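## Task

Find every cardboard box in the storeroom whose lot number, printed on the shelf edge directly beneath it, starts with the digit 3, and place each one on the desk. The robot must not topple or be left leaning, or the task fails. A box counts only if it rests on the desk by itself, not held there by the robot.

## Robot and tools

ROBOT. A TidyBot++: a wheeled base (0.54 m long, 0.50 m wide, 0.38 m tall) on four powered casters, carrying one seven-joint arm with a two-finger gripper. The shoulder sits 0.12 m ahead of the base centre, 0.68 m above the floor. base_camera is fixed on the base looking ahead (pinhole, 644x364). wrist_camera rides on the hand and looks along it (fisheye, 644x476). The arm begins folded, hand pointing down, sticking out up to 0.08 m beyond the base front, elbow up to 1.15 m high. Loose objects may occasionally get nudged by outside causes.

FRAMES. Base frame: origin on the floor below the base centre, x forward, y left, z up. hand_pose is in this frame and marks the point between the finger pads; its own z runs out along the fingers, its y along the closing line. The odometry frame is the base frame as it stood when the scene began; heading grows to the left, from -3.142 to 3.142. base_tilt is in degrees, positive when leaning forward or right; it and heading carry a fixed bias of about 1 degree.

execute_actions. Arguments: actions (a list holding one action or none; an empty list only reports state and images) and cameras (list of base_camera, wrist_camera or all; omitted or null gives all, [] gives none). One action may contain:
- base: exactly one key, a relative move measured from where the base last reported itself. translate_m: metres along x, forward positive, -2 to 2. strafe_m: metres along y, left positive, -2 to 2. rotate_rad: radians, counter-clockwise from above positive, -6.3 to 6.3.
- joints: absolute targets keyed by name, in radians: joint_1_rad (any angle; vertical axis, positive is clockwise from above, opposite to rotate_rad), joint_2_rad (shoulder, -2.249 to 2.249), joint_3_rad (any angle), joint_4_rad (elbow, -2.579 to 2.579), joint_5_rad (any angle), joint_6_rad (wrist, -2.099 to 2.099), joint_7_rad (any angle; hand down, positive is counter-clockwise from above, and 1.57 opens the fingers toward left and right). gripper_pos is a fraction, 0 fully open to 1 fully closed; pad gap is roughly 85 x (1 - gripper_pos) mm. Any-angle joints go the short way, so large turns need steps below half a turn.
- speeds: top-speed caps for this action only: translate_m and strafe_m 0.05 to 0.5 m/s, rotate_rad 0.1 to 1.57 rad/s (the maxima are defaults).
Base and joint motions begin together. An action cannot exceed 15 s; a base move needing over 8.667 s at its cap is rejected. Unknown keys or out-of-range numbers reject the whole call with no motion. A joint or base left out may keep pushing toward its earlier target unseen.

ARM GEOMETRY. With joint_1_rad 0, joint_3_rad 3.14, joint_5_rad 0 (roughly the start), the arm stays in the vertical plane of base x. Lengths: upper arm 0.42 m, forearm 0.31 m, hand 0.31 m. Tilt from vertical (forward positive): upper arm = joint_2_rad; forearm = joint_2_rad - joint_4_rad; hand = that minus joint_6_rad. Reach ahead of the shoulder is the sum of length x sin(tilt); height above it the sum of length x cos(tilt). A downward hand reaches at most about 0.94 m above the floor, and only near the base.

OTHER TOOLS. wait(seconds, 0 to 10): commands nothing, returns state and images. zoom_image(camera, region [x0, y0, x1, y1] pixels, top-left origin, at most 504x504) enlarges part of that camera's latest full image. read_manual(section, only "licences") returns licence text. finished_scene(scene) closes the current scene by its number, irreversibly, and reports success plus the next task; the goal must already hold stably.

RESULTS. base_status and joint_status: done (base done only means wheels turned the commanded amount, slipping included); off_target (stopped short, may still push); contact_stop and time_out (target dropped, holds in place; a blocked base may still say done though short). "joint command not followed" with a cause line means the self-collision check withheld all arm targets (the gripper still moves); joints then read not_followed and may be retried every action. on_its_own lists uncommanded motion. motor_effort is percent of maximum, bracketed value the peak. ARM HIT flags a hard hit on the base or arm. MOTOR HOT warns from 60 °C; OVER-TEMPERATURE FAULT means motors went weak and the arm sinks, with keys reading limit_stop_at_motor_heat (resend them). A torque-sensor overload freezes the arm and gripper for 10 s and skips the rest of the call. Any stop cancels the later calls of that reply.

CAUTIONS. Joint friction leaves the hand a centimetre or two off; to correct, send each joint its last command plus (wanted minus read). Under load the arm sags; never command a joint to its current reading while holding something. Closed fingertips extend about 20 mm past the hand point, so watch the floor and shelves. Never drive while the arm is snagged high (about 0.8 m up): the robot can tip; back away or withdraw the arm to recover. Avoid ramming the base or arm into furniture, dropping or slamming objects, and long holds that heat motors. Odometry drifts a few centimetres and degrees over many moves; check with the cameras. The robot keeps holding its last command while you think.

Each tool is called after "Request:" in YAML: its name, and indented under it one key for each argument.

## Session

Request:
execute_actions:
  actions: []

Scene clock: 0.00 s.
base_odometry: x=+0.000 y=+0.000 heading=+0.000 (m, m, rad; odometry frame)
base_tilt: forward=-0.4 right=-1.0 (deg)
base_status: not commanded
joint_positions: joint_1_rad=+0.034 joint_2_rad=-0.389 joint_3_rad=+3.122 joint_4_rad=-2.509 joint_5_rad=-0.013 joint_6_rad=-0.835 joint_7_rad=+1.570 gripper_pos=+0.000
joint_status: not commanded
motor_effort: joint_1_rad=+1 joint_2_rad=-2 joint_3_rad=+0 joint_4_rad=+14 joint_5_rad=+1 joint_6_rad=+2 joint_7_rad=+0 (%)
hand_pose: x=+0.2851 y=+0.0012 z=+0.6010 quat_wxyz=(-0.001, +0.996, -0.012, +0.093) (m; base frame)
pictures: base_camera, wrist_camera
Images, in order (width x height): base_camera 644x364, wrist_camera 644x476.

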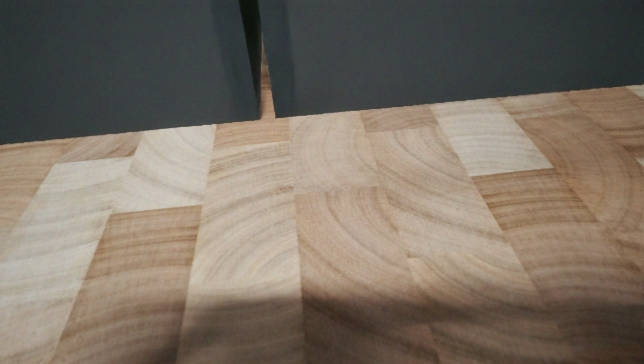

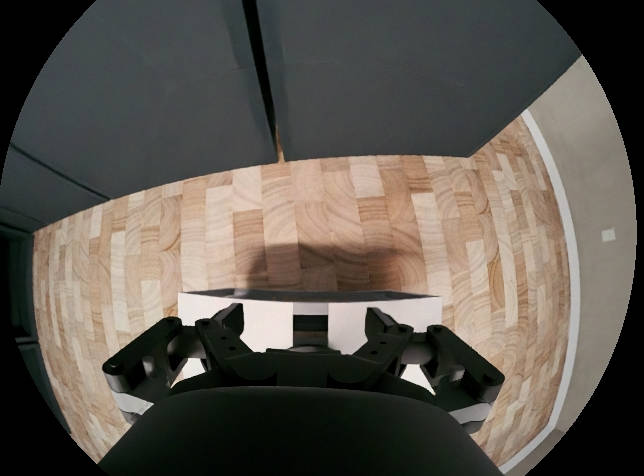

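Request:
execute_actions:
  actions:
    - {"joints":{"joint_6_rad":0.3,"joint_1_rad":-1.2}}
  cameras: ["wrist_camera"]

Request:
execute_actions:
  actions:
    - {"joints":{"joint_1_rad":-3.0}}
  cameras: ["wrist_camera"]

Request:
execute_actions:
  actions:
    - {"joints":{"joint_1_rad":1.5}}
  cameras: ["wrist_camera"]

Scene clock: 8.93 s.
base_odometry: x=+0.000 y=+0.000 heading=+0.000 (m, m, rad; odometry frame)
base_tilt: forward=-0.3 right=-1.0 (deg)
base_status: not commanded
joint_positions: joint_1_rad=-1.184 joint_2_rad=-0.389 joint_3_rad=+3.122 joint_4_rad=-2.509 joint_5_rad=-0.013 joint_6_rad=+0.257 joint_7_rad=+1.570 gripper_pos=+0.000
joint_status: all done
motor_effort: joint_1_rad=+0(1) joint_2_rad=-6(5) joint_3_rad=+0(0) joint_4_rad=+17(17) joint_5_rad=+1(1) joint_6_rad=+9(10) joint_7_rad=+1(1) (%)
hand_pose: x=+0.2642 y=+0.3795 z=+0.8172 quat_wxyz=(-0.337, +0.664, +0.450, +0.492) (m; base frame)
pictures: wrist_camera
camera_calibration (this result's frames):
wrist_camera: T_world_to_cam=[[0.922825, -0.383592, 0.0353866, -0.135411], [-0.0734772, -0.26545, -0.961321, 0.964202], [0.378148, 0.88453, -0.273149, -0.0730069], [0, 0, 0, 1]] pos_world=[0.223415, 0.268582, 0.911757]
Images, in order (width x height): wrist_camera 644x476.

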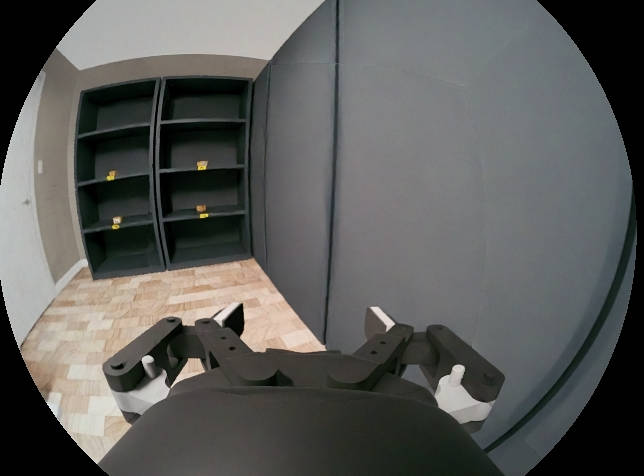

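Scene clock: 11.90 s.
base_odometry: x=+0.000 y=+0.000 heading=+0.000 (m, m, rad; odometry frame)
base_tilt: forward=-0.3 right=-1.0 (deg)
base_status: not commanded
joint_positions: joint_1_rad=-2.984 joint_2_rad=-0.389 joint_3_rad=+3.122 joint_4_rad=-2.509 joint_5_rad=-0.013 joint_6_rad=+0.257 joint_7_rad=+1.570 gripper_pos=+0.000
joint_status: all done
motor_effort: joint_1_rad=+0(1) joint_2_rad=-5(6) joint_3_rad=+0(0) joint_4_rad=+17(17) joint_5_rad=+1(1) joint_6_rad=+9(9) joint_7_rad=+1(1) (%)
hand_pose: x=-0.2836 y=+0.0552 z=+0.8172 quat_wxyz=(-0.595, +0.060, +0.800, +0.042) (m; base frame)
pictures: wrist_camera
camera_calibration (this result's frames):
wrist_camera: T_world_to_cam=[[0.163932, 0.985837, 0.0353866, -0.0451027], [0.275202, -0.011256, -0.961321, 0.922709], [-0.947307, 0.16733, -0.273149, 0.0847221], [0, 0, 0, 1]] pos_world=[-0.166279, 0.0406734, 0.911757]
Images, in order (width x height): wrist_camera 644x476.

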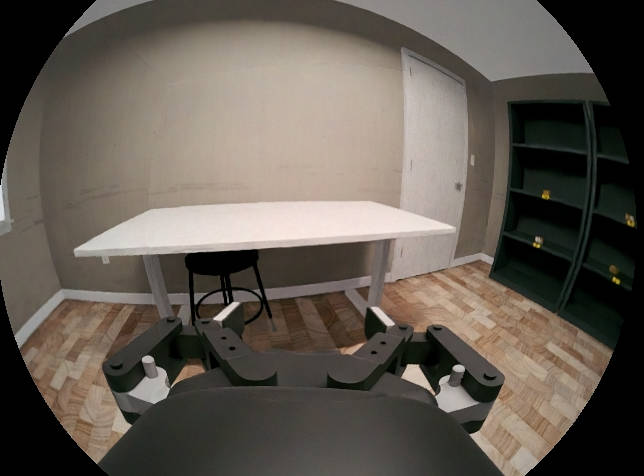

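Scene clock: 14.87 s.
base_odometry: x=+0.000 y=+0.000 heading=+0.000 (m, m, rad; odometry frame)
base_tilt: forward=-0.3 right=-1.0 (deg)
base_status: not commanded
joint_positions: joint_1_rad=-4.767 joint_2_rad=-0.389 joint_3_rad=+3.122 joint_4_rad=-2.509 joint_5_rad=-0.013 joint_6_rad=+0.257 joint_7_rad=+1.570 gripper_pos=+0.000
joint_status: all done
motor_effort: joint_1_rad=+1(0) joint_2_rad=-6(6) joint_3_rad=+1(1) joint_4_rad=+17(17) joint_5_rad=+1(1) joint_6_rad=+8(9) joint_7_rad=+0(0) (%)
hand_pose: x=+0.1499 y=-0.4052 z=+0.8172 quat_wxyz=(-0.406, -0.585, +0.550, -0.437) (m; base frame)
pictures: wrist_camera
camera_calibration (this result's frames):
wrist_camera: T_world_to_cam=[[-0.998238, -0.0476273, 0.0353865, 0.0931957], [-0.0470261, 0.271388, -0.961321, 0.961054], [0.0361816, -0.961291, -0.273149, -0.0323127], [0, 0, 0, 1]] pos_world=[0.139395, -0.287442, 0.911757]
Images, in order (width x height): wrist_camera 644x476.

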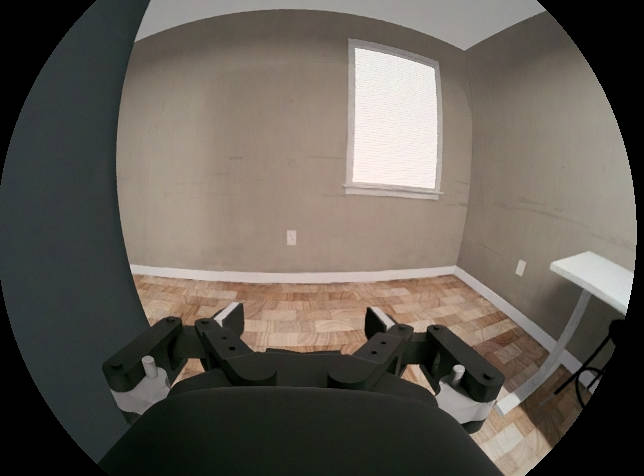

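Request:
execute_actions:
  actions:
    - {"base":{"rotate_rad":1.69},"joints":{"joint_1_rad":0.0,"joint_6_rad":0.45}}
  cameras: []

Request:
execute_actions:
  actions:
    - {"base":{"translate_m":1.2}}

Scene clock: 35.13 s.
base_odometry: x=+0.000 y=+0.000 heading=+1.690 (m, m, rad; odometry frame)
base_tilt: forward=-0.3 right=-0.9 (deg)
base_status: done
joint_positions: joint_1_rad=-6.266 joint_2_rad=-0.389 joint_3_rad=+3.120 joint_4_rad=-2.509 joint_5_rad=-0.013 joint_6_rad=+0.403 joint_7_rad=+1.570 gripper_pos=+0.000
joint_status: all done
motor_effort: joint_1_rad=+0(2) joint_2_rad=-6(8) joint_3_rad=+1(2) joint_4_rad=+17(18) joint_5_rad=+1(0) joint_6_rad=+9(9) joint_7_rad=+0(0) (%)
hand_pose: x=+0.5353 y=+0.0027 z=+0.8617 quat_wxyz=(+0.000, -0.757, +0.003, -0.654) (m; base frame)
pictures: none
No camera images: the call's "cameras" was empty. Leave "cameras" out to get every camera's image.

Scene clock: 38.90 s.
base_odometry: x=-0.144 y=+1.191 heading=+1.691 (m, m, rad; odometry frame)
base_tilt: forward=-0.3 right=-0.9 (deg)
base_status: done
joint_positions: joint_1_rad=-6.267 joint_2_rad=-0.389 joint_3_rad=+3.120 joint_4_rad=-2.509 joint_5_rad=-0.013 joint_6_rad=+0.406 joint_7_rad=+1.570 gripper_pos=+0.000
joint_status: not commanded
motor_effort: joint_1_rad=+1(1) joint_2_rad=-6(9) joint_3_rad=+1(1) joint_4_rad=+17(18) joint_5_rad=+1(1) joint_6_rad=+10(10) joint_7_rad=+1(0) (%)
hand_pose: x=+0.5354 y=+0.0029 z=+0.8624 quat_wxyz=(+0.001, -0.756, +0.003, -0.655) (m; base frame)
pictures: base_camera, wrist_camera
camera_calibration (this result's frames):
wrist_camera: T_world_to_cam=[[-0.0269485, -0.999088, 0.0331069, -0.0195144], [-0.128242, -0.02939, -0.991307, 0.982146], [0.991377, -0.0309599, -0.127333, -0.281422], [0, 0, 0, 1]] pos_world=[0.404422, 0.000655845, 0.938421]
Images, in order (width x height): base_camera 644x364, wrist_camera 644x476.

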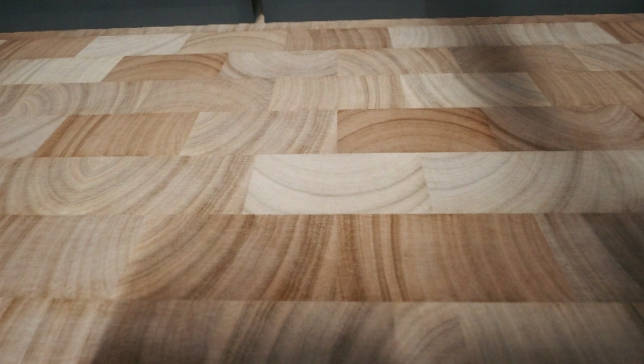

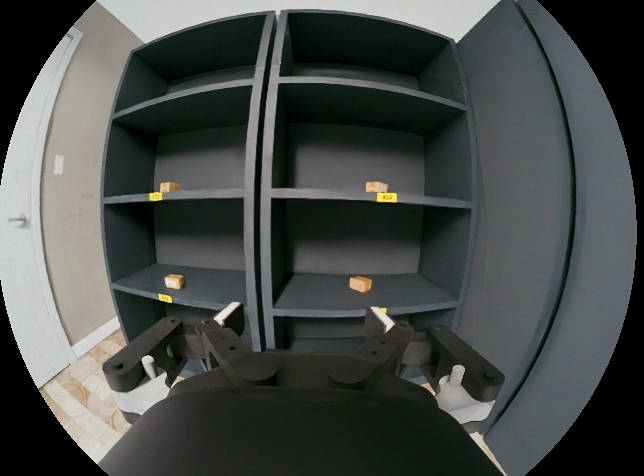

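Request:
zoom_image:
  camera: "wrist_camera"
  region: [120, 160, 440, 330]

Region (120, 160, 440, 330) of wrist_camera's 644x476 image, scaled by 1.575; it fills the top 268 rows of this view, and the rest is white.

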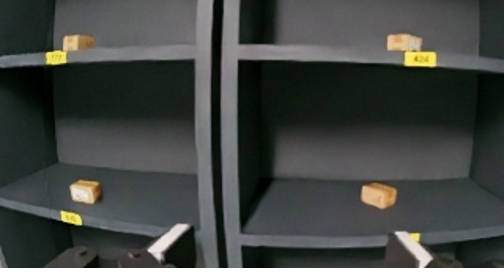

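Request:
zoom_image:
  camera: "wrist_camera"
  region: [130, 170, 210, 210]

Request:
zoom_image:
  camera: "wrist_camera"
  region: [140, 270, 220, 310]

Request:
execute_actions:
  actions:
    - {"base":{"translate_m":0.25},"joints":{"joint_6_rad":0.0}}

Region (130, 170, 210, 210) of wrist_camera's 644x476 image, scaled by 6.300.

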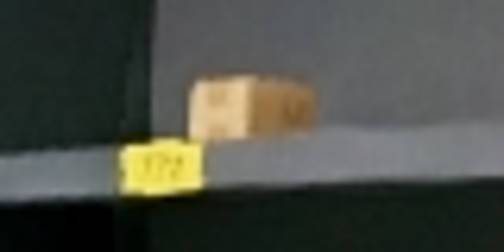

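Region (140, 270, 220, 310) of wrist_camera's 644x476 image, scaled by 6.300.

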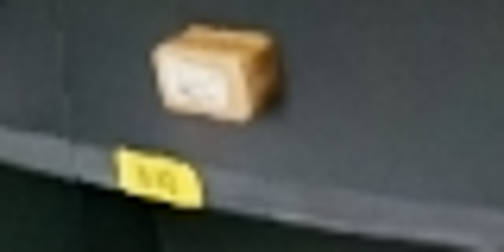

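Scene clock: 48.73 s.
base_odometry: x=-0.174 y=+1.440 heading=+1.692 (m, m, rad; odometry frame)
base_tilt: forward=-0.3 right=-1.0 (deg)
base_status: done
joint_positions: joint_1_rad=-6.267 joint_2_rad=-0.389 joint_3_rad=+3.120 joint_4_rad=-2.509 joint_5_rad=-0.013 joint_6_rad=+0.018 joint_7_rad=+1.570 gripper_pos=+0.000
joint_status: all done
motor_effort: joint_1_rad=+1(0) joint_2_rad=-5(8) joint_3_rad=+0(0) joint_4_rad=+16(19) joint_5_rad=+1(1) joint_6_rad=+9(10) joint_7_rad=+0(1) (%)
hand_pose: x=+0.4958 y=+0.0033 z=+0.7495 quat_wxyz=(+0.001, -0.868, +0.002, -0.497) (m; base frame)
pictures: base_camera, wrist_camera
camera_calibration (this result's frames):
wrist_camera: T_world_to_cam=[[-0.0115583, -0.999153, 0.0394935, -0.0288046], [-0.492888, -0.0286717, -0.86962, 0.954756], [0.870016, -0.0295172, -0.492139, 0.0770156], [0, 0, 0, 1]] pos_world=[0.40325, 0.000867454, 0.869315]
Images, in order (width x height): base_camera 644x364, wrist_camera 644x476.

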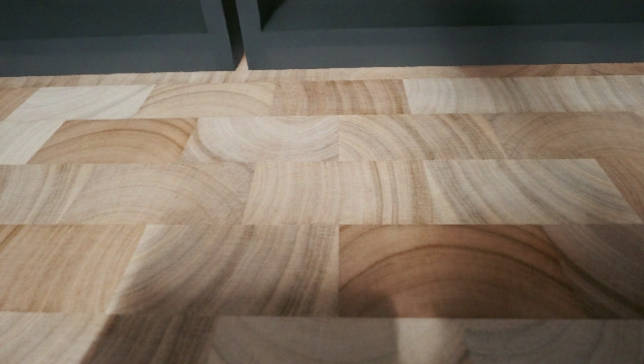

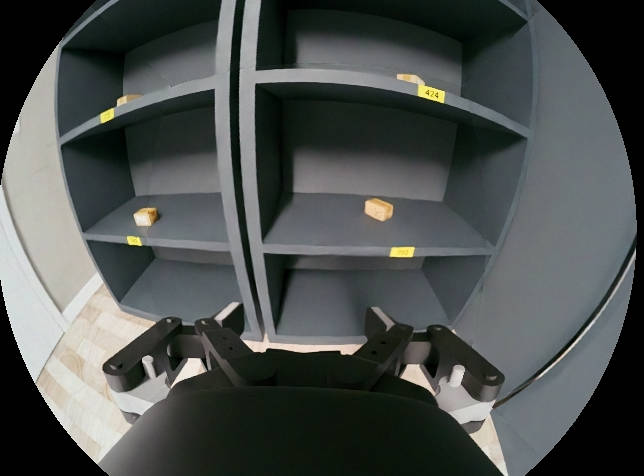

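Request:
zoom_image:
  camera: "wrist_camera"
  region: [350, 190, 450, 270]

Request:
execute_actions:
  actions:
    - {"base":{"strafe_m":0.6},"joints":{"joint_6_rad":0.25}}
  cameras: ["wrist_camera"]

Request:
zoom_image:
  camera: "wrist_camera"
  region: [200, 120, 400, 320]

Region (350, 190, 450, 270) of wrist_camera's 644x476 image, scaled by 5.040; it fills the top 403 rows of this view, and the rest is white.

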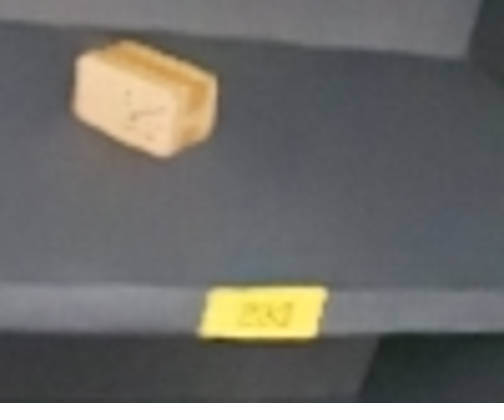

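Scene clock: 56.27 s.
base_odometry: x=-0.770 y=+1.368 heading=+1.691 (m, m, rad; odometry frame)
base_tilt: forward=-0.3 right=-1.0 (deg)
base_status: done
joint_positions: joint_1_rad=-6.267 joint_2_rad=-0.389 joint_3_rad=+3.120 joint_4_rad=-2.506 joint_5_rad=-0.013 joint_6_rad=+0.225 joint_7_rad=+1.570 gripper_pos=+0.000
joint_status: all done
motor_effort: joint_1_rad=+1(0) joint_2_rad=-5(7) joint_3_rad=+0(1) joint_4_rad=+17(18) joint_5_rad=+1(1) joint_6_rad=+9(9) joint_7_rad=+0(1) (%)
hand_pose: x=+0.5233 y=+0.0032 z=+0.8098 quat_wxyz=(+0.001, -0.811, +0.002, -0.585) (m; base frame)
pictures: wrist_camera
camera_calibration (this result's frames):
wrist_camera: T_world_to_cam=[[-0.0199288, -0.999126, 0.0367384, -0.0243878], [-0.300627, -0.029057, -0.953299, 0.987882], [0.953534, -0.0300426, -0.299785, -0.11666], [0, 0, 0, 1]] pos_world=[0.407737, 0.0008336, 0.90767]
Images, in order (width x height): wrist_camera 644x476.

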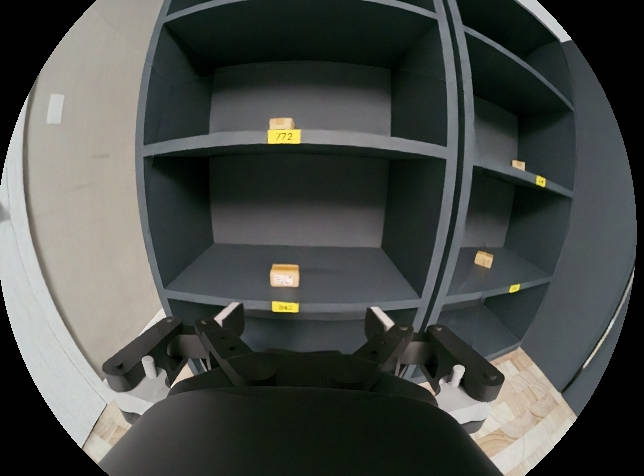

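Region (200, 120, 400, 320) of wrist_camera's 644x476 image, scaled by 2.520.

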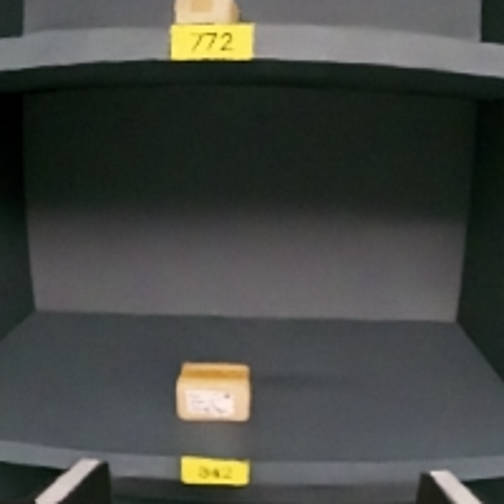

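Request:
execute_actions:
  actions:
    - {"base":{"translate_m":-0.2},"joints":{"joint_1_rad":0,"joint_2_rad":1.0,"joint_4_rad":-1.52,"joint_6_rad":0.67},"speeds":{}}

action 0: "speeds" must be an object that gives a speed for at least one key that is commanded beside it, as in {"translate_m": 0.5}; or leave "speeds" out

Request:
execute_actions:
  actions:
    - {"base":{"translate_m":-0.2},"joints":{"joint_1_rad":0,"joint_2_rad":1.0,"joint_4_rad":-1.52,"joint_6_rad":0.67}}

Scene clock: 79.87 s.
base_odometry: x=-0.746 y=+1.169 heading=+1.691 (m, m, rad; odometry frame)
base_tilt: forward=-0.2 right=-1.0 (deg)
base_status: done
joint_positions: joint_1_rad=-6.267 joint_2_rad=+0.988 joint_3_rad=+3.120 joint_4_rad=-1.531 joint_5_rad=-0.013 joint_6_rad=+0.623 joint_7_rad=+1.570 gripper_pos=+0.000
joint_status: all done
motor_effort: joint_1_rad=+0(0) joint_2_rad=-46(48) joint_3_rad=-2(2) joint_4_rad=+13(17) joint_5_rad=+1(1) joint_6_rad=+9(9) joint_7_rad=+0(1) (%)
hand_pose: x=+0.9486 y=-0.0021 z=+0.5589 quat_wxyz=(+0.007, -0.812, +0.014, -0.583) (m; base frame)
pictures: base_camera, wrist_camera
camera_calibration (this result's frames):
wrist_camera: T_world_to_cam=[[-0.0317613, -0.999401, 0.0137732, 0.0120977], [-0.305153, -0.00342617, -0.952297, 0.880158], [0.951773, -0.0344491, -0.304862, -0.59312], [0, 0, 0, 1]] pos_world=[0.833483, -0.00532642, 0.657186]
Images, in order (width x height): base_camera 644x364, wrist_camera 644x476.

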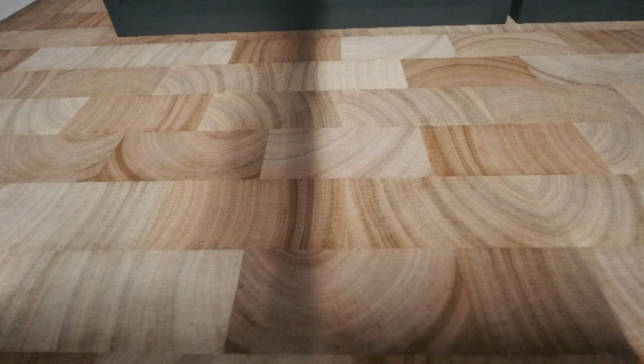

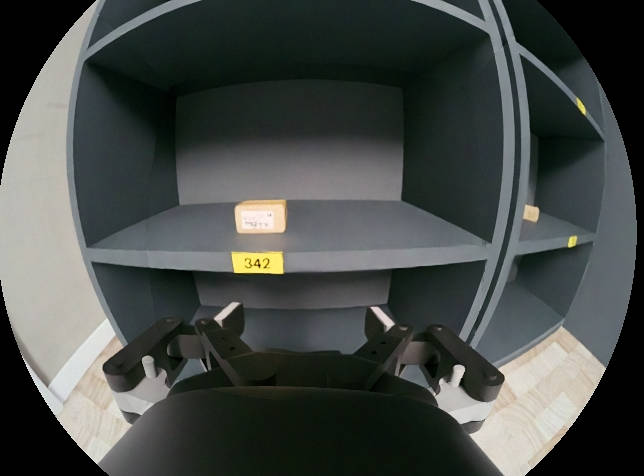

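Request:
zoom_image:
  camera: "wrist_camera"
  region: [220, 190, 300, 280]

Region (220, 190, 300, 280) of wrist_camera's 644x476 image, scaled by 5.600.

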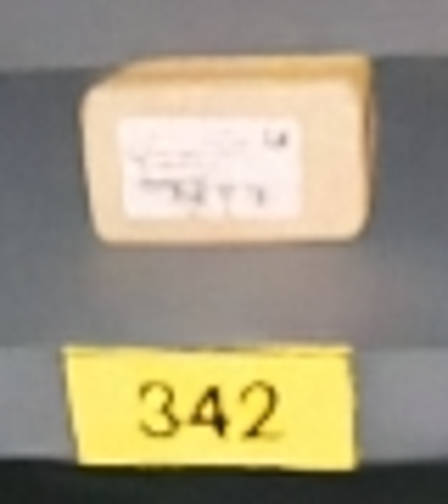

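Request:
execute_actions:
  actions:
    - {"base":{"strafe_m":0.18},"joints":{"joint_1_rad":0,"joint_2_rad":1.02,"joint_4_rad":-0.617,"joint_6_rad":-1.32,"joint_7_rad":0.0}}

Scene clock: 131.93 s.
base_odometry: x=-0.925 y=+1.147 heading=+1.692 (m, m, rad; odometry frame)
base_tilt: forward=-0.3 right=-1.0 (deg)
base_status: done
joint_positions: joint_1_rad=-6.290 joint_2_rad=+0.998 joint_3_rad=+3.120 joint_4_rad=-0.625 joint_5_rad=-0.013 joint_6_rad=-1.280 joint_7_rad=+0.020 gripper_pos=+0.000
joint_status: all done
motor_effort: joint_1_rad=+1(7) joint_2_rad=-50(51) joint_3_rad=-2(4) joint_4_rad=+16(17) joint_5_rad=+1(2) joint_6_rad=+2(10) joint_7_rad=+0(0) (%)
hand_pose: x=+0.8597 y=+0.0204 z=+0.5915 quat_wxyz=(+0.095, -0.714, +0.690, -0.073) (m; base frame)
pictures: base_camera, wrist_camera
camera_calibration (this result's frames):
wrist_camera: T_world_to_cam=[[-0.975715, -0.0641245, -0.209445, 0.955755], [-0.0663995, 0.997786, 0.00384096, 0.0929804], [0.208735, 0.0176548, -0.977813, 0.538001], [0, 0, 0, 1]] pos_world=[0.826419, -0.0409855, 0.725885]
Images, in order (width x height): base_camera 644x364, wrist_camera 644x476.

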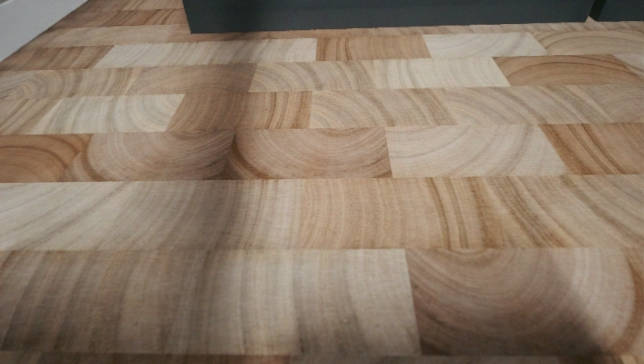

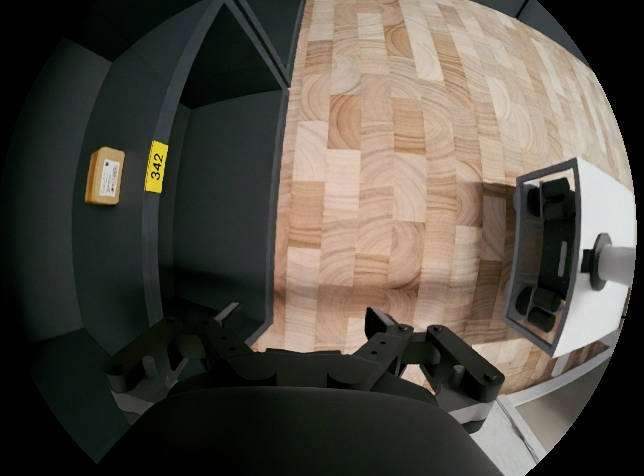

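Request:
execute_actions:
  actions:
    - {"base":{"translate_m":0.25},"joints":{"joint_2_rad":1.04,"joint_6_rad":-1.35},"speeds":{"translate_m":0.2}}
  cameras: ["wrist_camera"]

Scene clock: 140.40 s.
base_odometry: x=-0.955 y=+1.395 heading=+1.692 (m, m, rad; odometry frame)
base_tilt: forward=-0.3 right=-1.0 (deg)
base_status: done
joint_positions: joint_1_rad=-6.290 joint_2_rad=+1.022 joint_3_rad=+3.120 joint_4_rad=-0.624 joint_5_rad=-0.013 joint_6_rad=-1.310 joint_7_rad=+0.020 gripper_pos=+0.000
joint_status: all done
motor_effort: joint_1_rad=+0(1) joint_2_rad=-50(51) joint_3_rad=-2(2) joint_4_rad=+16(16) joint_5_rad=+1(0) joint_6_rad=+2(3) joint_7_rad=+0(1) (%)
hand_pose: x=+0.8486 y=+0.0202 z=+0.5720 quat_wxyz=(+0.076, -0.716, +0.692, -0.055) (m; base frame)
pictures: wrist_camera
camera_calibration (this result's frames):
wrist_camera: T_world_to_cam=[[-0.985414, -0.0651349, -0.157215, 0.919157], [-0.0670245, 0.997729, 0.00674204, 0.0913003], [0.156419, 0.017181, -0.987541, 0.571158], [0, 0, 0, 1]] pos_world=[0.82253, -0.0410368, 0.707932]
Images, in order (width x height): wrist_camera 644x476.

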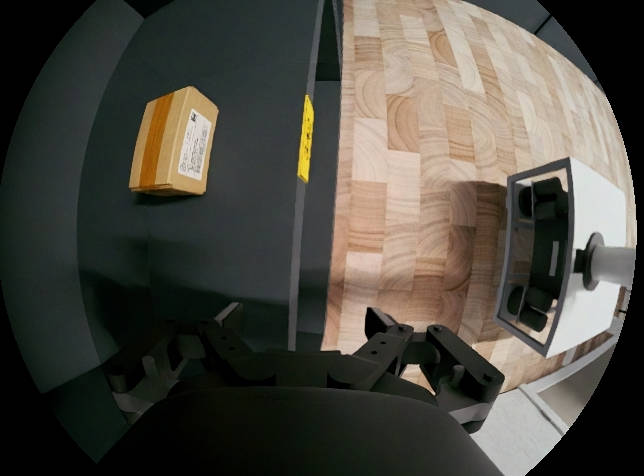

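Request:
execute_actions:
  actions:
    - {"base":{"translate_m":0.13},"speeds":{"translate_m":0.1}}
  cameras: ["wrist_camera"]

Scene clock: 150.33 s.
base_odometry: x=-0.971 y=+1.524 heading=+1.693 (m, m, rad; odometry frame)
base_tilt: forward=-0.3 right=-1.0 (deg)
base_status: done
joint_positions: joint_1_rad=-6.290 joint_2_rad=+1.024 joint_3_rad=+3.120 joint_4_rad=-0.623 joint_5_rad=-0.013 joint_6_rad=-1.310 joint_7_rad=+0.020 gripper_pos=+0.000
joint_status: not commanded
motor_effort: joint_1_rad=+1(3) joint_2_rad=-51(52) joint_3_rad=-2(3) joint_4_rad=+15(16) joint_5_rad=+0(0) joint_6_rad=+1(2) joint_7_rad=+0(0) (%)
hand_pose: x=+0.8484 y=+0.0202 z=+0.5709 quat_wxyz=(+0.076, -0.716, +0.692, -0.054) (m; base frame)
pictures: wrist_camera
camera_calibration (this result's frames):
wrist_camera: T_world_to_cam=[[-0.985659, -0.065092, -0.155691, 0.918177], [-0.0669691, 0.997732, 0.00683668, 0.0912329], [0.154893, 0.0171651, -0.987782, 0.571553], [0, 0, 0, 1]] pos_world=[0.82259, -0.0410708, 0.706898]
Images, in order (width x height): wrist_camera 644x476.

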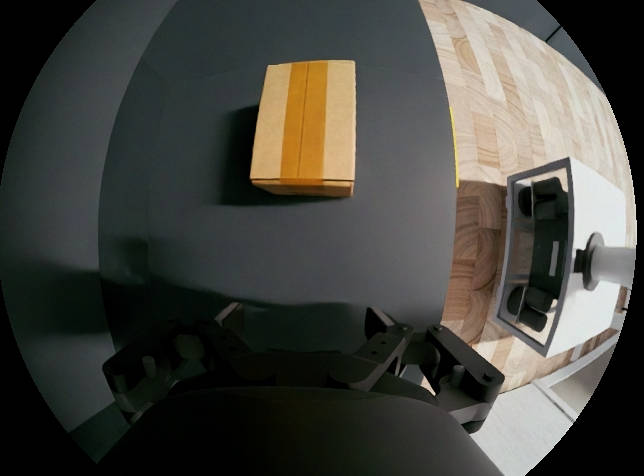

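Request:
execute_actions:
  actions:
    - {"base":{"strafe_m":-0.115},"speeds":{"strafe_m":0.08}}
  cameras: ["wrist_camera"]

Scene clock: 156.47 s.
base_odometry: x=-0.857 y=+1.539 heading=+1.693 (m, m, rad; odometry frame)
base_tilt: forward=-0.4 right=-1.0 (deg)
base_status: done
joint_positions: joint_1_rad=-6.285 joint_2_rad=+1.024 joint_3_rad=+3.120 joint_4_rad=-0.623 joint_5_rad=-0.013 joint_6_rad=-1.310 joint_7_rad=+0.020 gripper_pos=+0.000
joint_status: not commanded
motor_effort: joint_1_rad=+1(5) joint_2_rad=-51(53) joint_3_rad=-1(3) joint_4_rad=+16(16) joint_5_rad=+1(0) joint_6_rad=+2(1) joint_7_rad=+1(1) (%)
hand_pose: x=+0.8485 y=+0.0167 z=+0.5709 quat_wxyz=(+0.076, -0.714, +0.694, -0.054) (m; base frame)
pictures: wrist_camera
camera_calibration (this result's frames):
wrist_camera: T_world_to_cam=[[-0.98596, -0.0603822, -0.155685, 0.918209], [-0.0622015, 0.99804, 0.00683658, 0.0906656], [0.154967, 0.0164244, -0.987783, 0.571545], [0, 0, 0, 1]] pos_world=[0.822386, -0.0444318, 0.706894]
Images, in order (width x height): wrist_camera 644x476.

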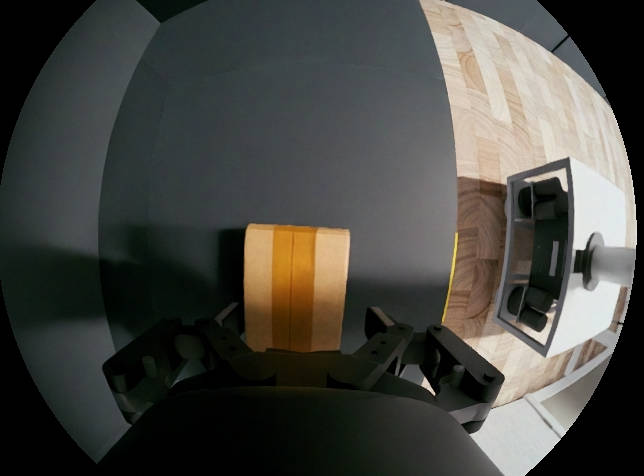

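Request:
execute_actions:
  actions:
    - {"joints":{"gripper_pos":1.0}}
  cameras: ["wrist_camera"]

Request:
execute_actions:
  actions:
    - {"joints":{"joint_2_rad":1.015}}
  cameras: ["wrist_camera"]

Scene clock: 161.73 s.
base_odometry: x=-0.857 y=+1.539 heading=+1.693 (m, m, rad; odometry frame)
base_tilt: forward=-0.2 right=-0.9 (deg)
base_status: not commanded
joint_positions: joint_1_rad=-6.285 joint_2_rad=+1.025 joint_3_rad=+3.120 joint_4_rad=-0.614 joint_5_rad=-0.013 joint_6_rad=-1.312 joint_7_rad=+0.020 gripper_pos=+0.331
joint_status: gripper_pos off_target (ended at +0.331, target +1.000)
motor_effort: joint_1_rad=+0(1) joint_2_rad=-50(54) joint_3_rad=-2(1) joint_4_rad=+15(16) joint_5_rad=+1(2) joint_6_rad=+2(4) joint_7_rad=+1(0) (%)
hand_pose: x=+0.8508 y=+0.0167 z=+0.5731 quat_wxyz=(+0.078, -0.714, +0.694, -0.056) (m; base frame)
pictures: wrist_camera
camera_calibration (this result's frames):
wrist_camera: T_world_to_cam=[[-0.98501, -0.0602558, -0.161633, 0.923429], [-0.062129, 0.998047, 0.00655504, 0.0909186], [0.160923, 0.0164989, -0.986829, 0.56779], [0, 0, 0, 1]] pos_world=[0.823865, -0.0444669, 0.708973]
Images, in order (width x height): wrist_camera 644x476.

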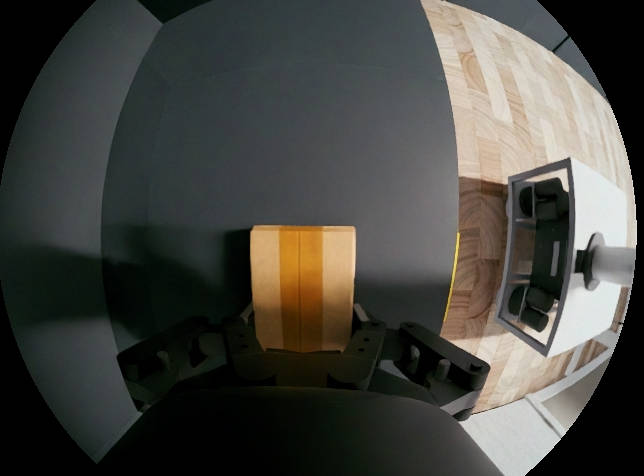

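Scene clock: 162.33 s.
base_odometry: x=-0.857 y=+1.539 heading=+1.693 (m, m, rad; odometry frame)
base_tilt: forward=-0.3 right=-0.9 (deg)
base_status: not commanded
joint_positions: joint_1_rad=-6.285 joint_2_rad=+1.023 joint_3_rad=+3.120 joint_4_rad=-0.615 joint_5_rad=-0.013 joint_6_rad=-1.312 joint_7_rad=+0.020 gripper_pos=+0.331
joint_status: all done
motor_effort: joint_1_rad=+0(0) joint_2_rad=-51(54) joint_3_rad=-2(2) joint_4_rad=+16(17) joint_5_rad=+1(1) joint_6_rad=+2(2) joint_7_rad=+1(0) (%)
hand_pose: x=+0.8508 y=+0.0167 z=+0.5745 quat_wxyz=(+0.078, -0.714, +0.693, -0.057) (m; base frame)
pictures: wrist_camera
camera_calibration (this result's frames):
wrist_camera: T_world_to_cam=[[-0.984768, -0.0602701, -0.163091, 0.924277], [-0.0621522, 0.998046, 0.00645768, 0.0909828], [0.162384, 0.0164958, -0.98659, 0.567745], [0, 0, 0, 1]] pos_world=[0.823661, -0.0444642, 0.710286]
Images, in order (width x height): wrist_camera 644x476.

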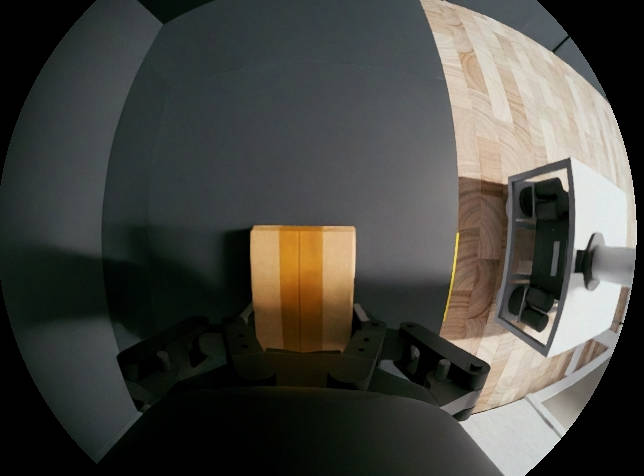

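Gripped (57 mm). Lift slightly and back out.

Request:
execute_actions:
  actions:
    - {"joints":{"joint_2_rad":0.99}}
  cameras: []

Request:
execute_actions:
  actions:
    - {"base":{"translate_m":-0.35},"speeds":{"translate_m":0.2}}

Scene clock: 165.97 s.
base_odometry: x=-0.857 y=+1.539 heading=+1.693 (m, m, rad; odometry frame)
base_tilt: forward=-0.3 right=-1.0 (deg)
base_status: not commanded
joint_positions: joint_1_rad=-6.285 joint_2_rad=+1.012 joint_3_rad=+3.120 joint_4_rad=-0.615 joint_5_rad=-0.013 joint_6_rad=-1.312 joint_7_rad=+0.020 gripper_pos=+0.331
joint_status: all done
motor_effort: joint_1_rad=+0(0) joint_2_rad=-51(54) joint_3_rad=-2(1) joint_4_rad=+16(16) joint_5_rad=+1(1) joint_6_rad=+2(2) joint_7_rad=+1(0) (%)
hand_pose: x=+0.8519 y=+0.0167 z=+0.5824 quat_wxyz=(+0.082, -0.714, +0.693, -0.061) (m; base frame)
pictures: none
No camera images: the call's "cameras" was empty. Leave "cameras" out to get every camera's image.

Scene clock: 168.50 s.
base_odometry: x=-0.814 y=+1.191 heading=+1.693 (m, m, rad; odometry frame)
base_tilt: forward=-0.2 right=-0.9 (deg)
base_status: done
joint_positions: joint_1_rad=-6.285 joint_2_rad=+1.012 joint_3_rad=+3.120 joint_4_rad=-0.615 joint_5_rad=-0.013 joint_6_rad=-1.313 joint_7_rad=+0.020 gripper_pos=+0.331
joint_status: not commanded
motor_effort: joint_1_rad=+0(2) joint_2_rad=-52(55) joint_3_rad=-2(2) joint_4_rad=+16(16) joint_5_rad=+1(0) joint_6_rad=+1(2) joint_7_rad=+1(1) (%)
hand_pose: x=+0.8518 y=+0.0167 z=+0.5828 quat_wxyz=(+0.082, -0.714, +0.693, -0.061) (m; base frame)
pictures: base_camera, wrist_camera
camera_calibration (this result's frames):
wrist_camera: T_world_to_cam=[[-0.982953, -0.0602887, -0.173691, 0.931215], [-0.062239, 0.998044, 0.00579932, 0.0914451], [0.173002, 0.0165108, -0.984783, 0.565714], [0, 0, 0, 1]] pos_world=[0.823163, -0.044465, 0.71832]
Images, in order (width x height): base_camera 644x364, wrist_camera 644x476.

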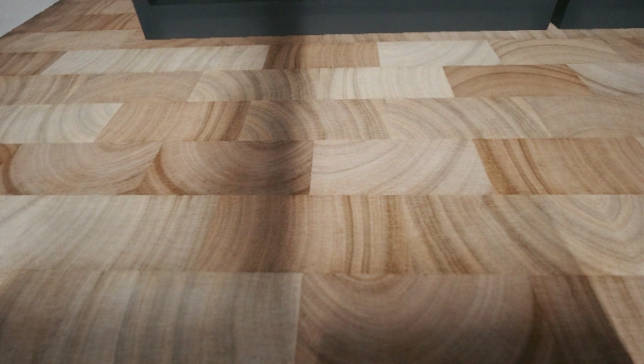

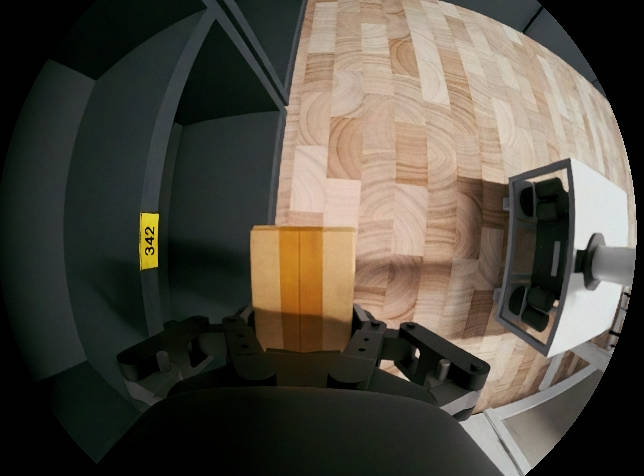

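Request:
execute_actions:
  actions:
    - {"joints":{"joint_2_rad":0.0,"joint_4_rad":-1.3,"joint_6_rad":-1.7,"joint_7_rad":1.57}}
  cameras: []

Request:
execute_actions:
  actions:
    - {"base":{"rotate_rad":-2.5},"speeds":{"rotate_rad":1.0}}

Scene clock: 189.27 s.
base_odometry: x=-0.814 y=+1.191 heading=+1.693 (m, m, rad; odometry frame)
base_tilt: forward=-0.3 right=-1.0 (deg)
base_status: not commanded
joint_positions: joint_1_rad=-6.285 joint_2_rad=+0.013 joint_3_rad=+3.120 joint_4_rad=-1.293 joint_5_rad=-0.013 joint_6_rad=-1.659 joint_7_rad=+1.549 gripper_pos=+0.331
joint_status: all done
motor_effort: joint_1_rad=+2(0) joint_2_rad=-19(54) joint_3_rad=+0(1) joint_4_rad=+15(17) joint_5_rad=+1(1) joint_6_rad=+2(2) joint_7_rad=+0(0) (%)
hand_pose: x=+0.4823 y=+0.0138 z=+0.8785 quat_wxyz=(+0.009, -0.996, -0.002, -0.088) (m; base frame)
pictures: none
No camera images: the call's "cameras" was empty. Leave "cameras" out to get every camera's image.

Scene clock: 192.73 s.
base_odometry: x=-0.814 y=+1.191 heading=-0.807 (m, m, rad; odometry frame)
base_tilt: forward=-0.3 right=-0.9 (deg)
base_status: done
joint_positions: joint_1_rad=-6.285 joint_2_rad=+0.013 joint_3_rad=+3.121 joint_4_rad=-1.293 joint_5_rad=-0.013 joint_6_rad=-1.659 joint_7_rad=+1.549 gripper_pos=+0.331
joint_status: not commanded
motor_effort: joint_1_rad=+0(3) joint_2_rad=-20(21) joint_3_rad=+0(2) joint_4_rad=+16(16) joint_5_rad=+1(0) joint_6_rad=+2(2) joint_7_rad=+0(0) (%)
hand_pose: x=+0.4822 y=+0.0134 z=+0.8784 quat_wxyz=(+0.009, -0.996, -0.001, -0.088) (m; base frame)
pictures: base_camera, wrist_camera
camera_calibration (this result's frames):
wrist_camera: T_world_to_cam=[[0.0322365, -0.999326, 0.0175554, -0.0258341], [-0.981056, -0.0349944, -0.190537, 0.699393], [0.191023, -0.0110806, -0.981523, 0.909569], [0, 0, 0, 1]] pos_world=[0.513229, 0.00873672, 1.02648]
Images, in order (width x height): base_camera 644x364, wrist_camera 644x476.

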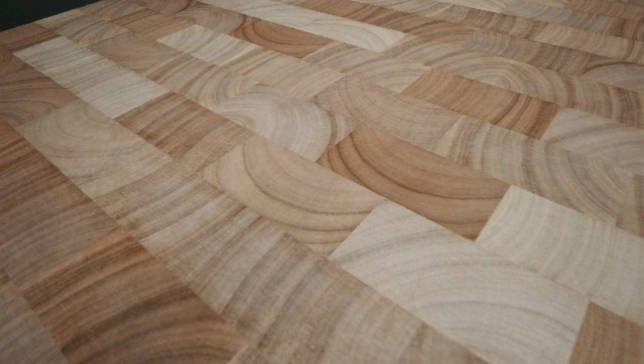

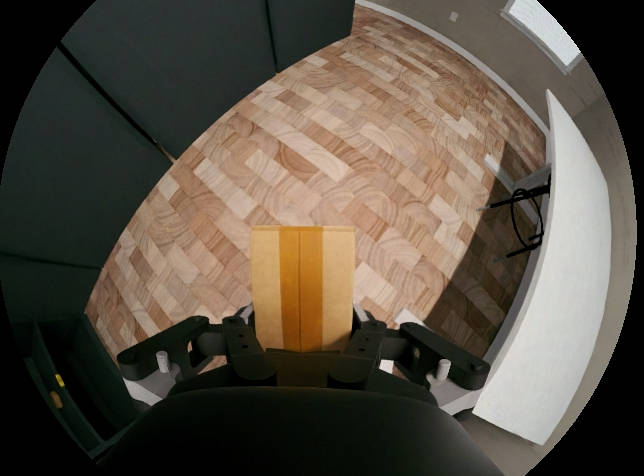

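Request:
execute_actions:
  actions:
    - {"base":{"translate_m":0.9}}
  cameras: []

Request:
execute_actions:
  actions:
    - {"base":{"rotate_rad":-2.21},"speeds":{"rotate_rad":1.0}}

Scene clock: 208.20 s.
base_odometry: x=-0.193 y=+0.540 heading=-0.807 (m, m, rad; odometry frame)
base_tilt: forward=-0.3 right=-0.9 (deg)
base_status: done
joint_positions: joint_1_rad=-6.285 joint_2_rad=+0.010 joint_3_rad=+3.121 joint_4_rad=-1.296 joint_5_rad=-0.013 joint_6_rad=-1.661 joint_7_rad=+1.549 gripper_pos=+0.331
joint_status: not commanded
motor_effort: joint_1_rad=+0(1) joint_2_rad=-19(22) joint_3_rad=+0(1) joint_4_rad=+16(16) joint_5_rad=+1(0) joint_6_rad=+2(4) joint_7_rad=+0(1) (%)
hand_pose: x=+0.4803 y=+0.0134 z=+0.8784 quat_wxyz=(+0.008, -0.996, -0.001, -0.087) (m; base frame)
pictures: none
No camera images: the call's "cameras" was empty. Leave "cameras" out to get every camera's image.

Scene clock: 211.33 s.
base_odometry: x=-0.192 y=+0.540 heading=-3.017 (m, m, rad; odometry frame)
base_tilt: forward=-0.3 right=-0.9 (deg)
base_status: done
joint_positions: joint_1_rad=-6.285 joint_2_rad=+0.010 joint_3_rad=+3.122 joint_4_rad=-1.296 joint_5_rad=-0.013 joint_6_rad=-1.661 joint_7_rad=+1.549 gripper_pos=+0.331
joint_status: not commanded
motor_effort: joint_1_rad=+1(3) joint_2_rad=-19(20) joint_3_rad=+0(1) joint_4_rad=+16(16) joint_5_rad=+1(1) joint_6_rad=+2(2) joint_7_rad=+0(1) (%)
hand_pose: x=+0.4803 y=+0.0132 z=+0.8783 quat_wxyz=(+0.008, -0.996, -0.001, -0.087) (m; base frame)
pictures: base_camera, wrist_camera
camera_calibration (this result's frames):
wrist_camera: T_world_to_cam=[[0.0318047, -0.999339, 0.0176134, -0.0258216], [-0.981405, -0.0345617, -0.188813, 0.696177], [0.189297, -0.0112808, -0.981855, 0.911036], [0, 0, 0, 1]] pos_world=[0.511596, 0.00853372, 1.02641]
Images, in order (width x height): base_camera 644x364, wrist_camera 644x476.

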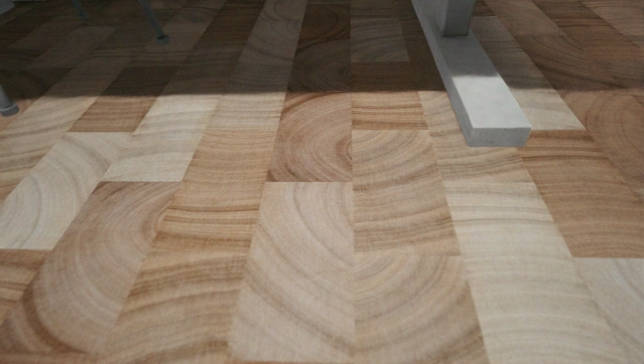

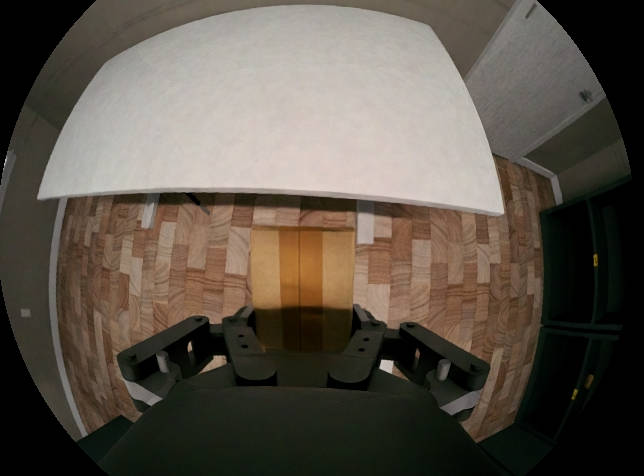

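Request:
execute_actions:
  actions:
    - {"base":{"translate_m":0.28},"speeds":{"translate_m":0.25}}

Scene clock: 219.50 s.
base_odometry: x=-0.470 y=+0.506 heading=-3.018 (m, m, rad; odometry frame)
base_tilt: forward=-0.3 right=-1.0 (deg)
base_status: done
joint_positions: joint_1_rad=-6.285 joint_2_rad=+0.008 joint_3_rad=+3.122 joint_4_rad=-1.297 joint_5_rad=-0.013 joint_6_rad=-1.661 joint_7_rad=+1.549 gripper_pos=+0.331
joint_status: not commanded
motor_effort: joint_1_rad=+0(1) joint_2_rad=-18(22) joint_3_rad=+0(0) joint_4_rad=+16(16) joint_5_rad=+1(0) joint_6_rad=+2(3) joint_7_rad=+0(1) (%)
hand_pose: x=+0.4796 y=+0.0132 z=+0.8788 quat_wxyz=(+0.008, -0.996, -0.001, -0.088) (m; base frame)
pictures: base_camera, wrist_camera
camera_calibration (this result's frames):
wrist_camera: T_world_to_cam=[[0.0318012, -0.999338, 0.017664, -0.0258574], [-0.981266, -0.0345761, -0.189528, 0.696085], [0.190013, -0.0113059, -0.981716, 0.911192], [0, 0, 0, 1]] pos_world=[0.510729, 0.00852945, 1.02692]
Images, in order (width x height): base_camera 644x364, wrist_camera 644x476.

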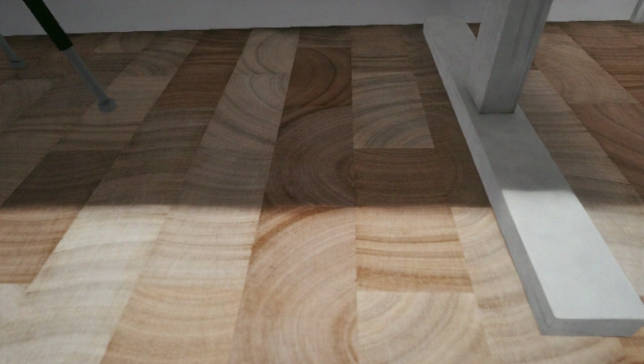

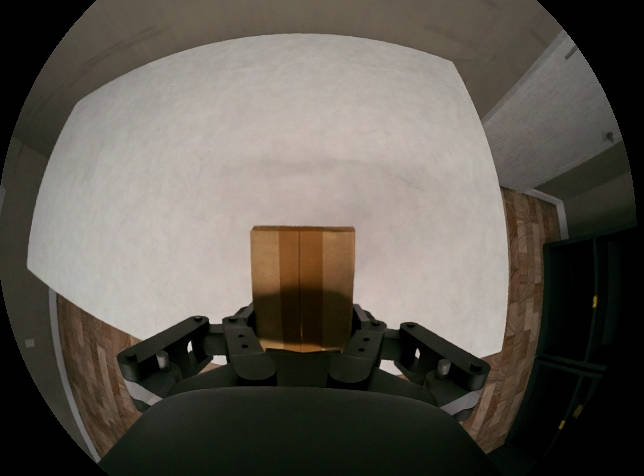

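Request:
execute_actions:
  actions:
    - {"joints":{"joint_2_rad":0.195,"joint_4_rad":-1.345,"joint_6_rad":-1.46}}
  cameras: ["wrist_camera"]

Scene clock: 230.77 s.
base_odometry: x=-0.470 y=+0.506 heading=-3.018 (m, m, rad; odometry frame)
base_tilt: forward=-0.2 right=-1.0 (deg)
base_status: not commanded
joint_positions: joint_1_rad=-6.285 joint_2_rad=+0.202 joint_3_rad=+3.122 joint_4_rad=-1.343 joint_5_rad=-0.013 joint_6_rad=-1.499 joint_7_rad=+1.549 gripper_pos=+0.331
joint_status: all done
motor_effort: joint_1_rad=+1(0) joint_2_rad=-26(31) joint_3_rad=-1(1) joint_4_rad=+15(16) joint_5_rad=+1(1) joint_6_rad=+1(2) joint_7_rad=+0(0) (%)
hand_pose: x=+0.5475 y=+0.0141 z=+0.7926 quat_wxyz=(+0.010, -0.999, +0.000, -0.049) (m; base frame)
pictures: wrist_camera
camera_calibration (this result's frames):
wrist_camera: T_world_to_cam=[[0.0306391, -0.999449, 0.0127738, -0.0210913], [-0.993148, -0.0318829, -0.112428, 0.691755], [0.112773, -0.00924161, -0.993578, 0.865309], [0, 0, 0, 1]] pos_world=[0.590077, 0.00897229, 0.937794]
Images, in order (width x height): wrist_camera 644x476.

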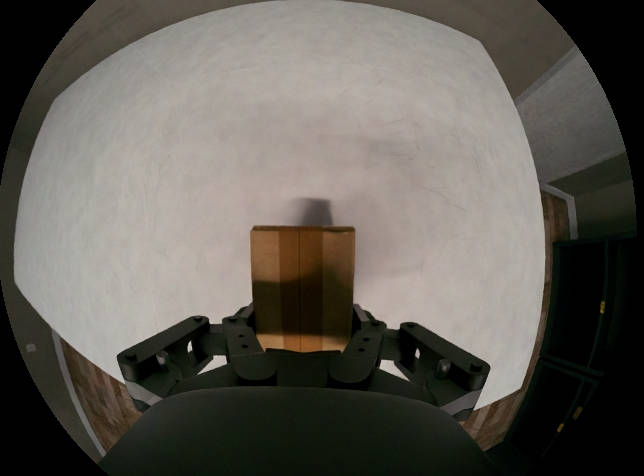

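Request:
execute_actions:
  actions:
    - {"joints":{"joint_4_rad":-1.40,"joint_6_rad":-1.35}}
  cameras: ["wrist_camera"]

Scene clock: 235.30 s.
base_odometry: x=-0.470 y=+0.506 heading=-3.018 (m, m, rad; odometry frame)
base_tilt: forward=-0.3 right=-1.0 (deg)
base_status: not commanded
joint_positions: joint_1_rad=-6.285 joint_2_rad=+0.202 joint_3_rad=+3.122 joint_4_rad=-1.399 joint_5_rad=-0.013 joint_6_rad=-1.391 joint_7_rad=+1.549 gripper_pos=+0.331
joint_status: all done
motor_effort: joint_1_rad=+0(1) joint_2_rad=-27(28) joint_3_rad=+0(0) joint_4_rad=+15(16) joint_5_rad=+1(1) joint_6_rad=+1(2) joint_7_rad=+1(0) (%)
hand_pose: x=+0.5637 y=+0.0144 z=+0.7771 quat_wxyz=(+0.010, -0.997, +0.001, -0.075) (m; base frame)
pictures: wrist_camera
camera_calibration (this result's frames):
wrist_camera: T_world_to_cam=[[0.0283122, -0.999512, 0.0132162, -0.0200729], [-0.985894, -0.0301035, -0.16464, 0.742626], [0.164958, -0.00836844, -0.986265, 0.812928], [0, 0, 0, 1]] pos_world=[0.59862, 0.00909543, 0.924294]
Images, in order (width x height): wrist_camera 644x476.

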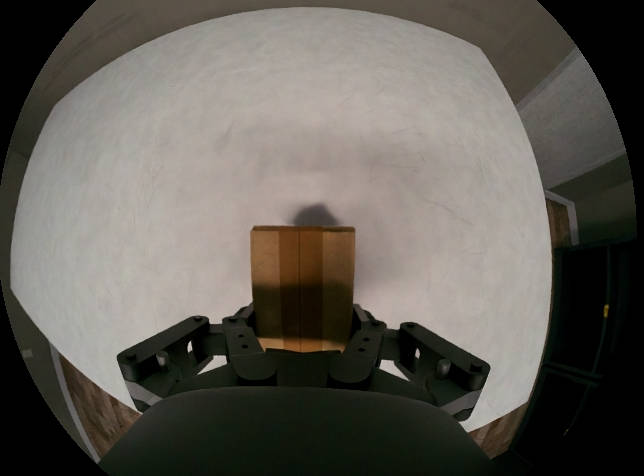

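Request:
execute_actions:
  actions:
    - {"joints":{"joint_4_rad":-1.445,"joint_6_rad":-1.305}}
  cameras: ["wrist_camera"]

Scene clock: 238.23 s.
base_odometry: x=-0.470 y=+0.506 heading=-3.018 (m, m, rad; odometry frame)
base_tilt: forward=-0.3 right=-0.9 (deg)
base_status: not commanded
joint_positions: joint_1_rad=-6.285 joint_2_rad=+0.200 joint_3_rad=+3.122 joint_4_rad=-1.442 joint_5_rad=-0.013 joint_6_rad=-1.350 joint_7_rad=+1.549 gripper_pos=+0.331
joint_status: all done
motor_effort: joint_1_rad=+0(1) joint_2_rad=-25(28) joint_3_rad=+0(1) joint_4_rad=+15(16) joint_5_rad=+1(1) joint_6_rad=+2(3) joint_7_rad=+0(0) (%)
hand_pose: x=+0.5620 y=+0.0144 z=+0.7639 quat_wxyz=(+0.010, -0.997, +0.001, -0.074) (m; base frame)
pictures: wrist_camera
camera_calibration (this result's frames):
wrist_camera: T_world_to_cam=[[0.027809, -0.999525, 0.0132627, -0.0196152], [-0.986153, -0.0296021, -0.163175, 0.737751], [0.16349, -0.00854129, -0.986508, 0.801268], [0, 0, 0, 1]] pos_world=[0.597081, 0.00907698, 0.9111]
Images, in order (width x height): wrist_camera 644x476.

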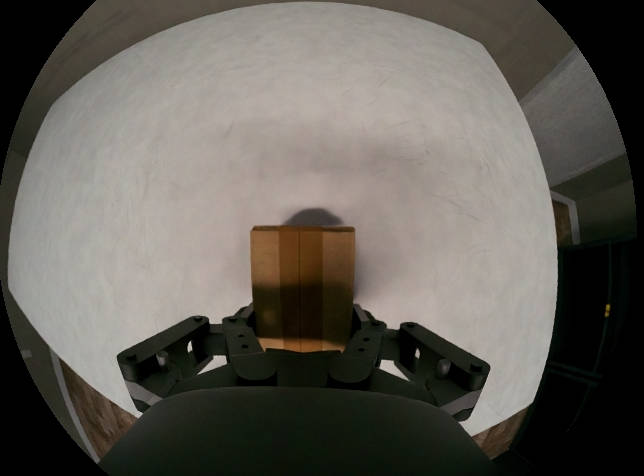

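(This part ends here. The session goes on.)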